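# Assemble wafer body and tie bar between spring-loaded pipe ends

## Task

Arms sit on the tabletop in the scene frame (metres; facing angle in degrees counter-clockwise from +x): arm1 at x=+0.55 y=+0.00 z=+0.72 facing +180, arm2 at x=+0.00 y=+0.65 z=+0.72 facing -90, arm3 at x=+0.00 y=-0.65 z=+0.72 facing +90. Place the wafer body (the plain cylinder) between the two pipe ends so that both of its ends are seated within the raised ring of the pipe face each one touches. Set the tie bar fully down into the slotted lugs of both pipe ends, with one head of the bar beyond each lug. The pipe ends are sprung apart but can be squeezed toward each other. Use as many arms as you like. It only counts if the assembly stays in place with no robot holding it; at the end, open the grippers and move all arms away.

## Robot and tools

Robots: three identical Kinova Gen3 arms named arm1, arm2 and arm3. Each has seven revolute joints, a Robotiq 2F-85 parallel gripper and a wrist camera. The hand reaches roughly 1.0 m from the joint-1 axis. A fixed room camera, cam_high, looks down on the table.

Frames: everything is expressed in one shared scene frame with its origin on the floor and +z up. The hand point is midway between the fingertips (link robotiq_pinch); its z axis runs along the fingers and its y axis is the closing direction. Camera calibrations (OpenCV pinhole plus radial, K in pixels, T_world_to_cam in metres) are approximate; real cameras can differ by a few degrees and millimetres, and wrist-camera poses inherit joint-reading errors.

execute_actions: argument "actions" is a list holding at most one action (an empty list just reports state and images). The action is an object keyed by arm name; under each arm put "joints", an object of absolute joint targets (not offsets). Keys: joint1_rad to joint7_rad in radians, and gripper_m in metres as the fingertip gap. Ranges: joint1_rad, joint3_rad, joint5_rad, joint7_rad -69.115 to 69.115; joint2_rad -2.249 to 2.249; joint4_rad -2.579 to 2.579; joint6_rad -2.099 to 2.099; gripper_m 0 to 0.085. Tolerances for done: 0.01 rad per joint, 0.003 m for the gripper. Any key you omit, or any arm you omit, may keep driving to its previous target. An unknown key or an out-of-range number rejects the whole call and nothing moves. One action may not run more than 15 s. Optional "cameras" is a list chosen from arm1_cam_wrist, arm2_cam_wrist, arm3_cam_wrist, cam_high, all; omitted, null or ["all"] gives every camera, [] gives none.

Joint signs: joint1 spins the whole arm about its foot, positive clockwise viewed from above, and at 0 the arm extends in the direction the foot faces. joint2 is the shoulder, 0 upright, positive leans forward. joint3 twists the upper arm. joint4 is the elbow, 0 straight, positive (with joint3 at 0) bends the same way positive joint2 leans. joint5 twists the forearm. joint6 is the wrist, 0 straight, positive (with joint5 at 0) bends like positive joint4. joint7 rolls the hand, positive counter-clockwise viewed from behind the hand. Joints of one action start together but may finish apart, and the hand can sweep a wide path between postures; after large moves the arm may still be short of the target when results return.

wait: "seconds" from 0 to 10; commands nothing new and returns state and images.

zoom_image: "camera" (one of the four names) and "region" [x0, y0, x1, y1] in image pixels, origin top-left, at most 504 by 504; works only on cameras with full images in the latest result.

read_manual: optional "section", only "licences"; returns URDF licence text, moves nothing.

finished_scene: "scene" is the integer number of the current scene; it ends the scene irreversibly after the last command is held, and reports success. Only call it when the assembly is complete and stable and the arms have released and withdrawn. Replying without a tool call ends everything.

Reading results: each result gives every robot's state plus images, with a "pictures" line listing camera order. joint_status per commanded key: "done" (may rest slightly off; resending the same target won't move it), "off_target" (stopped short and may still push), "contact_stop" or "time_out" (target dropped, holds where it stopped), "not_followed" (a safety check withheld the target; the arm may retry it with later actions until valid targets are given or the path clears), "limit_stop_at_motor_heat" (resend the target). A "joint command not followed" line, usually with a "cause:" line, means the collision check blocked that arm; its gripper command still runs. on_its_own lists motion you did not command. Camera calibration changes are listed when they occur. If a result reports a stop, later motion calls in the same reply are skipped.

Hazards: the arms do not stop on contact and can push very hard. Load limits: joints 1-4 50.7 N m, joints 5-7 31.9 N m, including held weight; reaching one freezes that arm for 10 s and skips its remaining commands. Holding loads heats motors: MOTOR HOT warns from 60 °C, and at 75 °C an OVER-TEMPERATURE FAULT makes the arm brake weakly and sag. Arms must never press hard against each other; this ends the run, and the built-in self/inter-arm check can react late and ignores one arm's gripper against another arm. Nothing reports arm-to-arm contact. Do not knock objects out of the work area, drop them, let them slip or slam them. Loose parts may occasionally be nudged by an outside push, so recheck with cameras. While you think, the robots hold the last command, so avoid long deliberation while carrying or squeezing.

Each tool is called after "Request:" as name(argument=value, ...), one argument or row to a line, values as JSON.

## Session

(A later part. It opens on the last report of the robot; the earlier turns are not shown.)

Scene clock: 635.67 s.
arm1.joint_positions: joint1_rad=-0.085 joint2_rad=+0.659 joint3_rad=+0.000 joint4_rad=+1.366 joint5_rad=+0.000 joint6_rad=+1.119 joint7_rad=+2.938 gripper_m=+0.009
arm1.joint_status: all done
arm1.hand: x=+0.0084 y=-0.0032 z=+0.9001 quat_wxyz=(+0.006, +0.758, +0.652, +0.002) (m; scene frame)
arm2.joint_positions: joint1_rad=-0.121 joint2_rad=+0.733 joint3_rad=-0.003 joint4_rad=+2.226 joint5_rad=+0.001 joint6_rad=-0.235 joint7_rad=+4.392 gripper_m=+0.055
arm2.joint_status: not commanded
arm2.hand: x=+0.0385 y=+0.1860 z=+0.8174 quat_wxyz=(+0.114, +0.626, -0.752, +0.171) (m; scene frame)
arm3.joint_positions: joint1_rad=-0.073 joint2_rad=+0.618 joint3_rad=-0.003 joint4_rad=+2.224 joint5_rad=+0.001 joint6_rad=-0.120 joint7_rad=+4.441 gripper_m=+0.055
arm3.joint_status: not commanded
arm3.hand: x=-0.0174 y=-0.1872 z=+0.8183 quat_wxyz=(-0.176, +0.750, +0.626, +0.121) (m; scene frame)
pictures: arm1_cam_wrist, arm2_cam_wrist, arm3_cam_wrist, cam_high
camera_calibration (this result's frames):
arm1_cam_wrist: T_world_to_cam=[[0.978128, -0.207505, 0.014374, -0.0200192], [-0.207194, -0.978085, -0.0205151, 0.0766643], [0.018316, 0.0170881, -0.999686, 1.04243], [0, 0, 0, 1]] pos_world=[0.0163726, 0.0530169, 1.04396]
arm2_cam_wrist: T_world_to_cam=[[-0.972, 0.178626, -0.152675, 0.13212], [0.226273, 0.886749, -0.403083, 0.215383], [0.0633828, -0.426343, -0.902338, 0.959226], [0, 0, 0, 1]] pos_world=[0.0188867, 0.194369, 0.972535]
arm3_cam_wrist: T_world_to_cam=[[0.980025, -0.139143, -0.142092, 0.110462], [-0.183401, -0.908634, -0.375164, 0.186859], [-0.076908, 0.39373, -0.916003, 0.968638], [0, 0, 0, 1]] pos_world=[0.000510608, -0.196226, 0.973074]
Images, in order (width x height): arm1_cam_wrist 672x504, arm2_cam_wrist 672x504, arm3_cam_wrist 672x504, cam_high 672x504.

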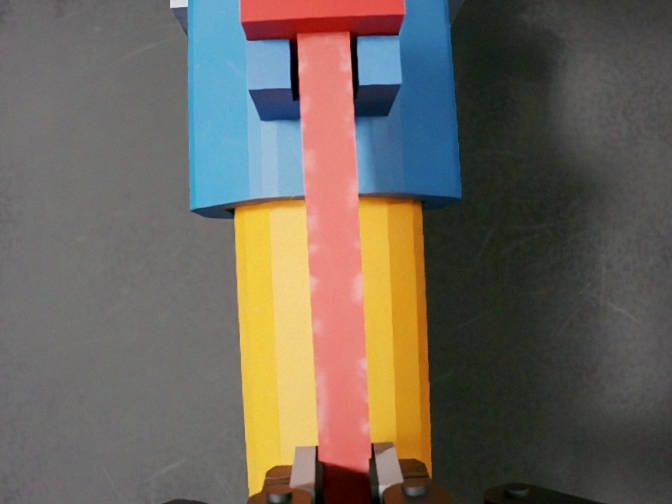

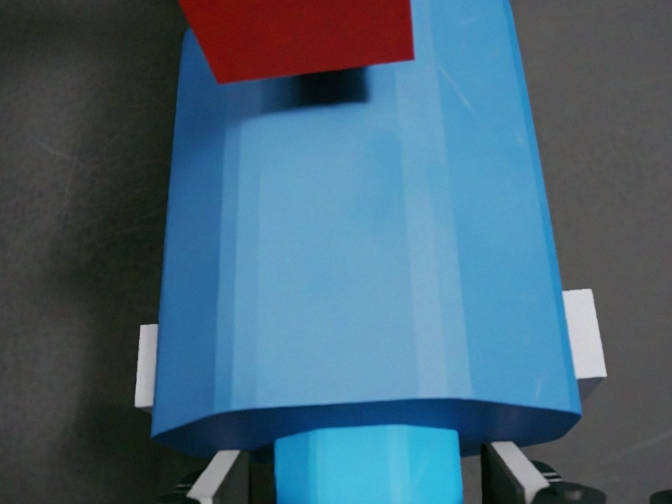

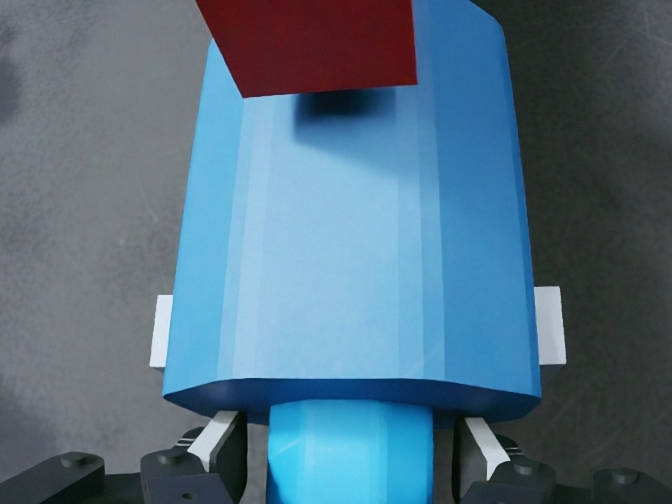

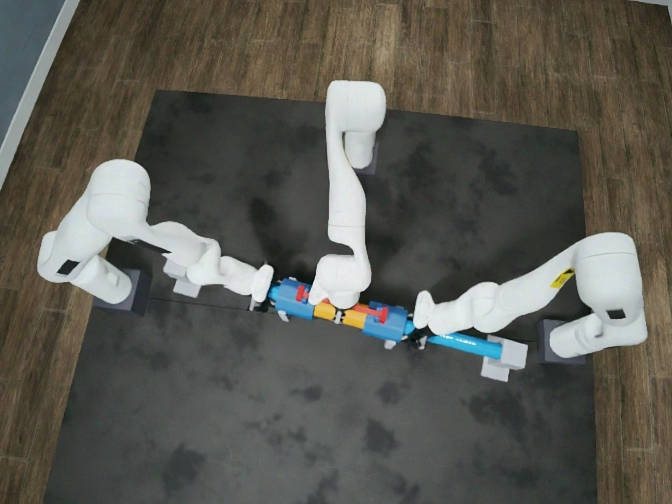

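Request:
execute_actions(
  actions=[
    {"arm1": {"joints": {"joint1_rad": -0.0853, "joint2_rad": 0.6599, "joint4_rad": 1.3683, "joint6_rad": 1.1134, "joint7_rad": 2.9375}}},
  ],
  cameras=["arm2_cam_wrist", "arm3_cam_wrist"],
)

Request:
execute_actions(
  actions=[
    {"arm1": {"joints": {"gripper_m": 0.04}}},
  ],
)

Scene clock: 642.87 s.
arm1.joint_positions: joint1_rad=-0.085 joint2_rad=+0.661 joint3_rad=+0.000 joint4_rad=+1.369 joint5_rad=+0.000 joint6_rad=+1.113 joint7_rad=+2.938 gripper_m=+0.009
arm1.joint_status: all done
arm1.hand: x=+0.0084 y=-0.0033 z=+0.8981 quat_wxyz=(+0.006, +0.758, +0.652, +0.001) (m; scene frame)
arm2.joint_positions: joint1_rad=-0.121 joint2_rad=+0.733 joint3_rad=-0.003 joint4_rad=+2.226 joint5_rad=+0.001 joint6_rad=-0.235 joint7_rad=+4.392 gripper_m=+0.055
arm2.joint_status: not commanded
arm2.hand: x=+0.0385 y=+0.1860 z=+0.8174 quat_wxyz=(+0.114, +0.626, -0.752, +0.171) (m; scene frame)
arm3.joint_positions: joint1_rad=-0.073 joint2_rad=+0.618 joint3_rad=-0.003 joint4_rad=+2.224 joint5_rad=+0.001 joint6_rad=-0.120 joint7_rad=+4.441 gripper_m=+0.055
arm3.joint_status: not commanded
arm3.hand: x=-0.0174 y=-0.1872 z=+0.8183 quat_wxyz=(-0.176, +0.750, +0.626, +0.121) (m; scene frame)
pictures: arm2_cam_wrist, arm3_cam_wrist
camera_calibration (this result's frames):
arm2_cam_wrist: T_world_to_cam=[[-0.972, 0.178627, -0.152674, 0.132119], [0.226273, 0.886749, -0.403084, 0.215383], [0.0633824, -0.426343, -0.902338, 0.959226], [0, 0, 0, 1]] pos_world=[0.0188864, 0.194369, 0.972535]
arm3_cam_wrist: T_world_to_cam=[[0.980025, -0.139142, -0.142092, 0.110463], [-0.183401, -0.908634, -0.375164, 0.186858], [-0.0769087, 0.39373, -0.916003, 0.968638], [0, 0, 0, 1]] pos_world=[0.000510132, -0.196226, 0.973074]
Images, in order (width x height): arm2_cam_wrist 672x504, arm3_cam_wrist 672x504.

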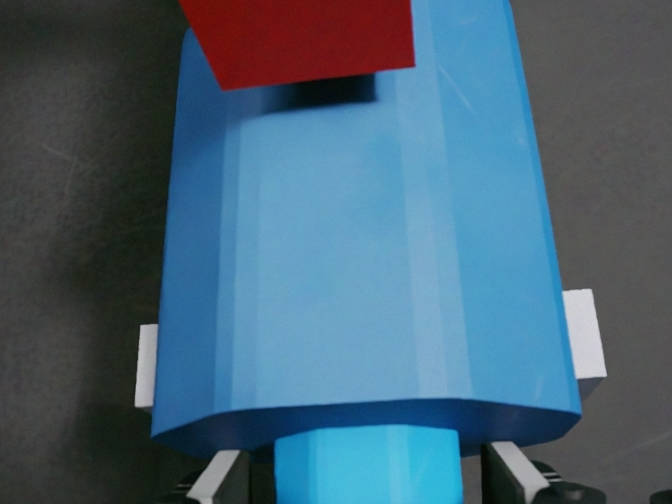

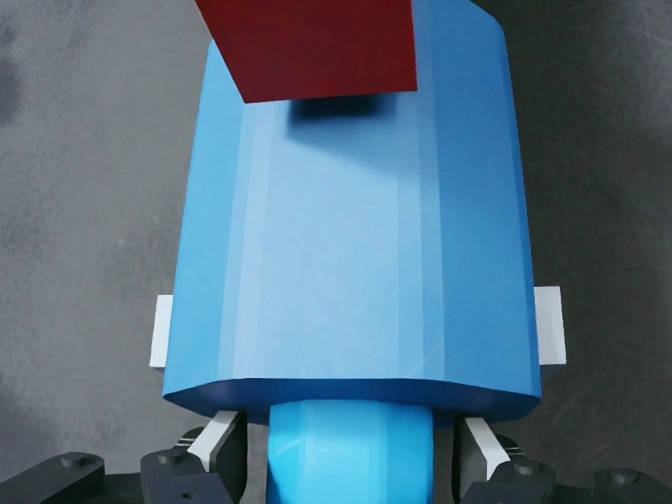

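Scene clock: 643.80 s.
arm1.joint_positions: joint1_rad=-0.085 joint2_rad=+0.660 joint3_rad=+0.000 joint4_rad=+1.368 joint5_rad=+0.000 joint6_rad=+1.113 joint7_rad=+2.937 gripper_m=+0.040
arm1.joint_status: all done
arm1.hand: x=+0.0080 y=-0.0032 z=+0.8987 quat_wxyz=(+0.006, +0.758, +0.652, +0.001) (m; scene frame)
arm2.joint_positions: joint1_rad=-0.121 joint2_rad=+0.733 joint3_rad=-0.003 joint4_rad=+2.226 joint5_rad=+0.001 joint6_rad=-0.235 joint7_rad=+4.392 gripper_m=+0.055
arm2.joint_status: not commanded
arm2.hand: x=+0.0385 y=+0.1860 z=+0.8174 quat_wxyz=(+0.114, +0.626, -0.752, +0.171) (m; scene frame)
arm3.joint_positions: joint1_rad=-0.073 joint2_rad=+0.618 joint3_rad=-0.003 joint4_rad=+2.224 joint5_rad=+0.001 joint6_rad=-0.120 joint7_rad=+4.441 gripper_m=+0.055
arm3.joint_status: not commanded
arm3.hand: x=-0.0174 y=-0.1872 z=+0.8183 quat_wxyz=(-0.176, +0.750, +0.626, +0.121) (m; scene frame)
pictures: arm1_cam_wrist, arm2_cam_wrist, arm3_cam_wrist, cam_high
camera_calibration (this result's frames):
arm1_cam_wrist: T_world_to_cam=[[0.978149, -0.207518, 0.0127161, -0.0181548], [-0.207243, -0.978083, -0.020096, 0.0761614], [0.0166076, 0.0170216, -0.999717, 1.04105], [0, 0, 0, 1]] pos_world=[0.0162526, 0.0530044, 1.04252]
arm2_cam_wrist: T_world_to_cam=[[-0.971999, 0.178631, -0.152672, 0.132114], [0.226276, 0.88675, -0.40308, 0.215379], [0.0633792, -0.42634, -0.90234, 0.959222], [0, 0, 0, 1]] pos_world=[0.0188851, 0.194367, 0.97253]
arm3_cam_wrist: T_world_to_cam=[[0.980025, -0.139148, -0.14209, 0.110457], [-0.183406, -0.908633, -0.375165, 0.186859], [-0.0769045, 0.393731, -0.916003, 0.96864], [0, 0, 0, 1]] pos_world=[0.000513122, -0.196227, 0.973075]
Images, in order (width x height): arm1_cam_wrist 672x504, arm2_cam_wrist 672x504, arm3_cam_wrist 672x504, cam_high 672x504.

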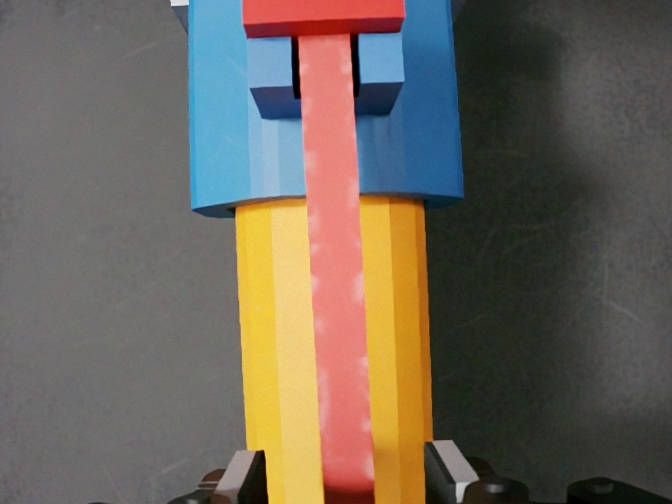

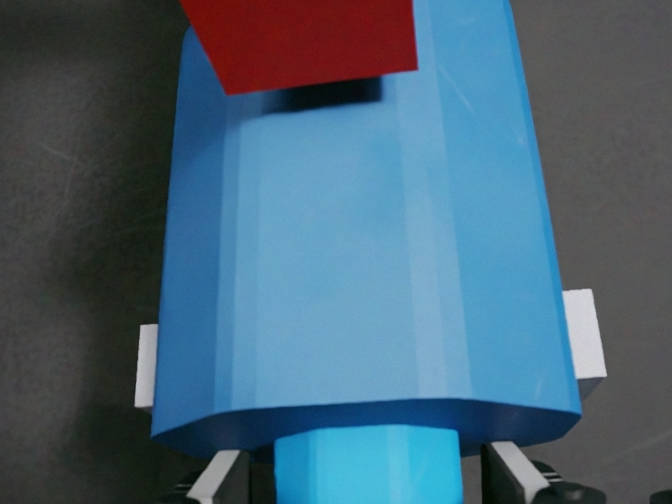

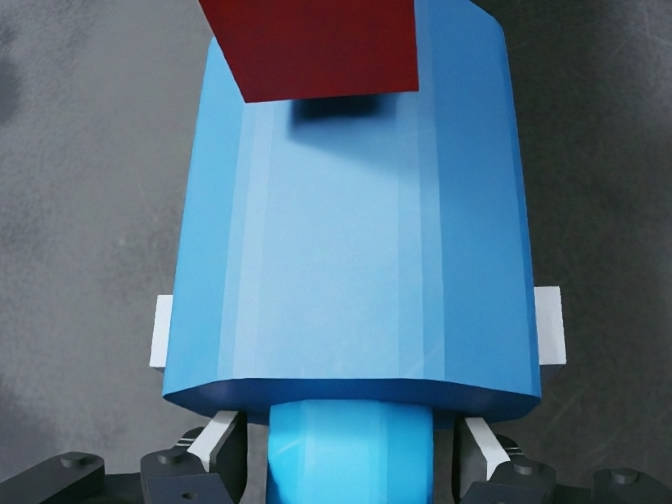

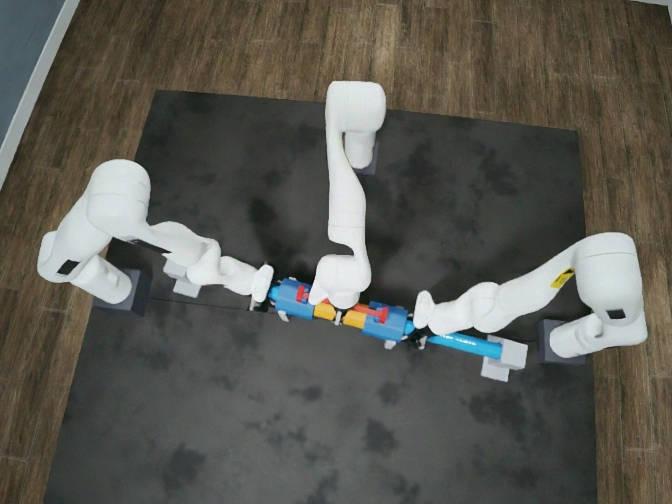

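Request:
execute_actions(
  actions=[
    {"arm1": {"joints": {"joint2_rad": 0.2, "joint4_rad": 1.3, "joint6_rad": 1.6416}}, "arm2": {"joints": {"joint1_rad": -0.186, "joint2_rad": 0.0, "joint4_rad": 2.45, "joint6_rad": 0.2553, "joint7_rad": 4.318}}, "arm3": {"joints": {"joint1_rad": -0.134, "joint2_rad": -0.1, "joint4_rad": 2.4, "joint6_rad": 0.4053, "joint7_rad": 4.371}}},
  ],
)

Request:
zoom_image(
  camera="cam_high",
  region=[260, 265, 430, 355],
)

Scene clock: 686.93 s.
arm1.joint_positions: joint1_rad=-0.085 joint2_rad=+0.200 joint3_rad=+0.000 joint4_rad=+1.300 joint5_rad=+0.000 joint6_rad=+1.642 joint7_rad=+2.938 gripper_m=+0.040
arm1.joint_status: all done
arm1.hand: x=+0.1485 y=+0.0064 z=+1.1408 quat_wxyz=(+0.006, +0.758, +0.652, +0.001) (m; scene frame)
arm2.joint_positions: joint1_rad=-0.186 joint2_rad=+0.000 joint3_rad=+0.000 joint4_rad=+2.450 joint5_rad=+0.000 joint6_rad=+0.255 joint7_rad=+4.318 gripper_m=+0.055
arm2.joint_status: all done
arm2.hand: x=+0.0434 y=+0.3194 z=+0.9947 quat_wxyz=(+0.107, +0.620, -0.754, +0.186) (m; scene frame)
arm3.joint_positions: joint1_rad=-0.134 joint2_rad=-0.100 joint3_rad=+0.000 joint4_rad=+2.400 joint5_rad=+0.000 joint6_rad=+0.405 joint7_rad=+4.371 gripper_m=+0.055
arm3.joint_status: all done
arm3.hand: x=-0.0233 y=-0.3284 z=+0.9856 quat_wxyz=(-0.190, +0.753, +0.620, +0.115) (m; scene frame)
pictures: arm1_cam_wrist, arm2_cam_wrist, arm3_cam_wrist, cam_high
camera_calibration (this result's frames):
arm1_cam_wrist: T_world_to_cam=[[0.978148, -0.207518, 0.0127237, -0.156681], [-0.207243, -0.978083, -0.0200982, 0.119523], [0.0166156, 0.0170221, -0.999717, 1.28067], [0, 0, 0, 1]] pos_world=[0.156748, 0.0625893, 1.2847]
arm2_cam_wrist: T_world_to_cam=[[-0.965653, 0.182242, -0.185209, 0.171071], [0.244196, 0.880079, -0.407222, 0.172989], [0.0887853, -0.438463, -0.894353, 1.17059], [0, 0, 0, 1]] pos_world=[0.0190208, 0.329841, 1.14905]
arm3_cam_wrist: T_world_to_cam=[[0.974552, -0.142768, -0.172815, 0.149316], [-0.199902, -0.902349, -0.381845, 0.128473], [-0.101424, 0.406674, -0.907926, 1.1727], [0, 0, 0, 1]] pos_world=[-0.000894076, -0.339663, 1.13959]
Images, in order (width x height): arm1_cam_wrist 672x504, arm2_cam_wrist 672x504, arm3_cam_wrist 672x504, cam_high 672x504.

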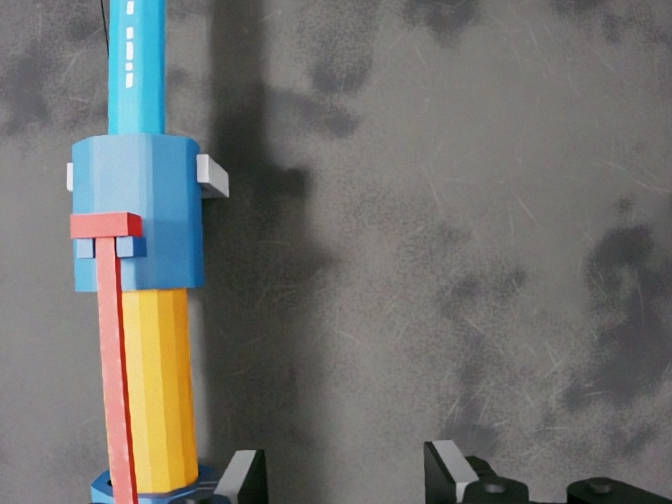

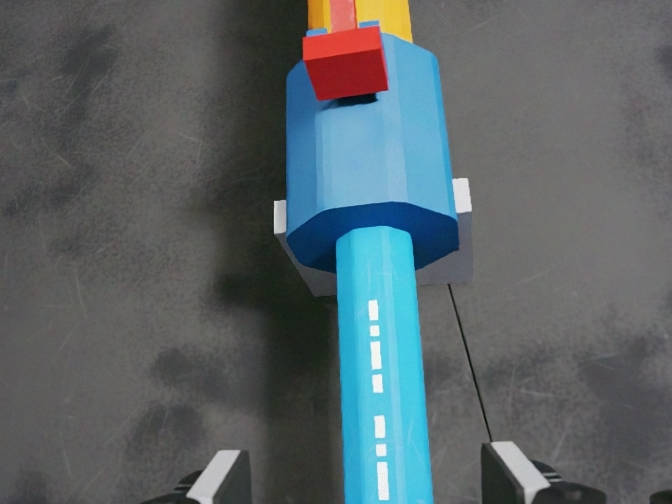

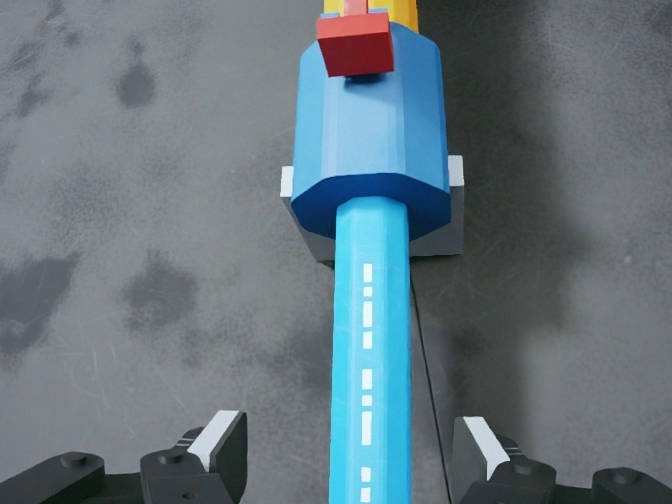

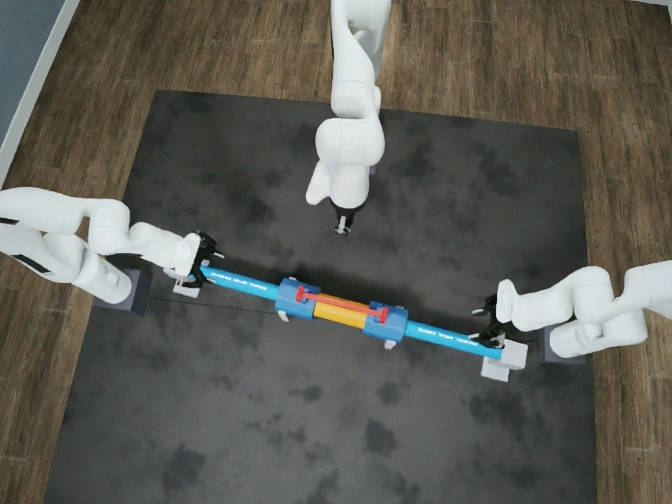

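Region (260, 265, 430, 355) of cam_high's 672x504 image, scaled by 2.965, with more detail than that image has; it fills the top 267 rows of this view, and the rest is white.

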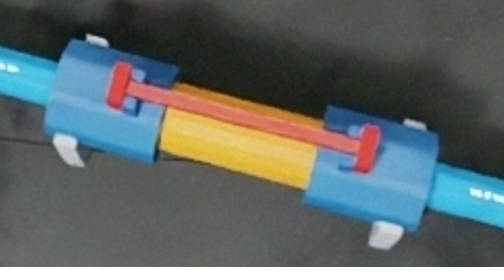

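Request:
execute_actions(
  actions=[],
  cameras=["cam_high", "arm1_cam_wrist"],
)

Request:
zoom_image(
  camera="cam_high",
  region=[280, 275, 410, 345],
)

Scene clock: 694.37 s.
arm1.joint_positions: joint1_rad=-0.085 joint2_rad=+0.200 joint3_rad=+0.000 joint4_rad=+1.300 joint5_rad=+0.000 joint6_rad=+1.642 joint7_rad=+2.938 gripper_m=+0.040
arm1.joint_status: all done
arm1.hand: x=+0.1485 y=+0.0064 z=+1.1408 quat_wxyz=(+0.006, +0.758, +0.652, +0.001) (m; scene frame)
arm2.joint_positions: joint1_rad=-0.186 joint2_rad=+0.000 joint3_rad=+0.000 joint4_rad=+2.450 joint5_rad=+0.000 joint6_rad=+0.255 joint7_rad=+4.318 gripper_m=+0.055
arm2.joint_status: all done
arm2.hand: x=+0.0434 y=+0.3194 z=+0.9948 quat_wxyz=(+0.107, +0.620, -0.754, +0.186) (m; scene frame)
arm3.joint_positions: joint1_rad=-0.134 joint2_rad=-0.100 joint3_rad=+0.000 joint4_rad=+2.400 joint5_rad=+0.000 joint6_rad=+0.405 joint7_rad=+4.371 gripper_m=+0.055
arm3.joint_status: all done
arm3.hand: x=-0.0233 y=-0.3284 z=+0.9856 quat_wxyz=(-0.190, +0.753, +0.620, +0.115) (m; scene frame)
pictures: arm1_cam_wrist, cam_high
camera_calibration (this result's frames):
arm1_cam_wrist: T_world_to_cam=[[0.978149, -0.207518, 0.0127189, -0.156676], [-0.207242, -0.978083, -0.0200969, 0.119521], [0.0166105, 0.0170218, -0.999717, 1.28067], [0, 0, 0, 1]] pos_world=[0.15675, 0.0625891, 1.2847]
Images, in order (width x height): arm1_cam_wrist 672x504, cam_high 672x504.

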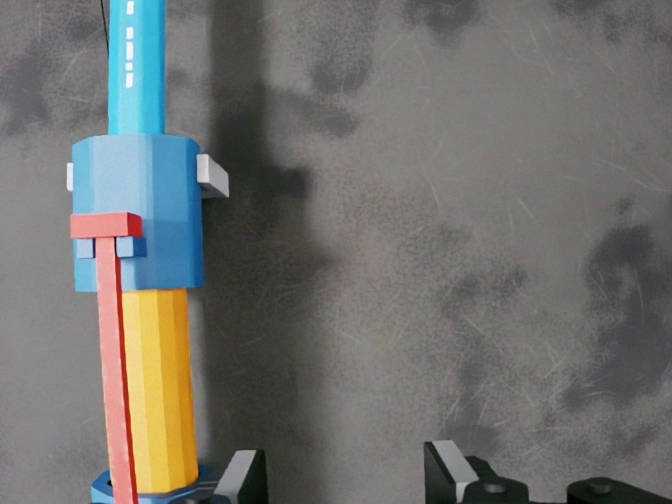

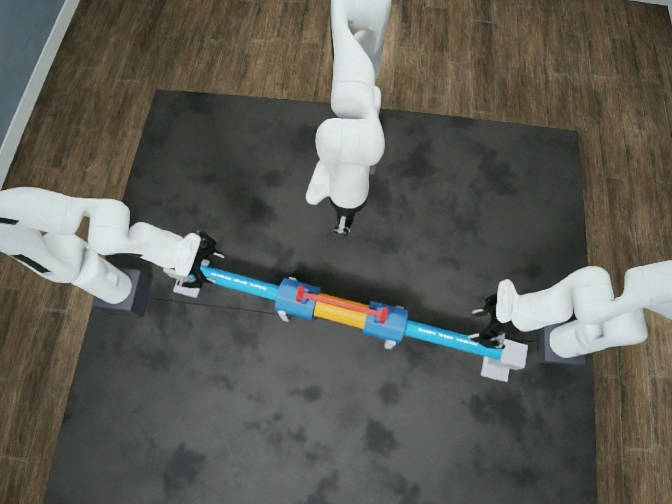

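Region (280, 275, 410, 345) of cam_high's 672x504 image, scaled by 3.877, with more detail than that image has; it fills the top 271 rows of this view, and the rest is white.

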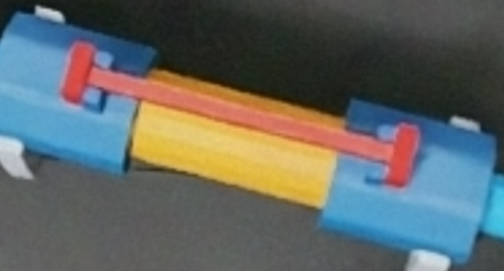

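Request:
finished_scene(
  scene=2,
)

The scene is finished: the task was done.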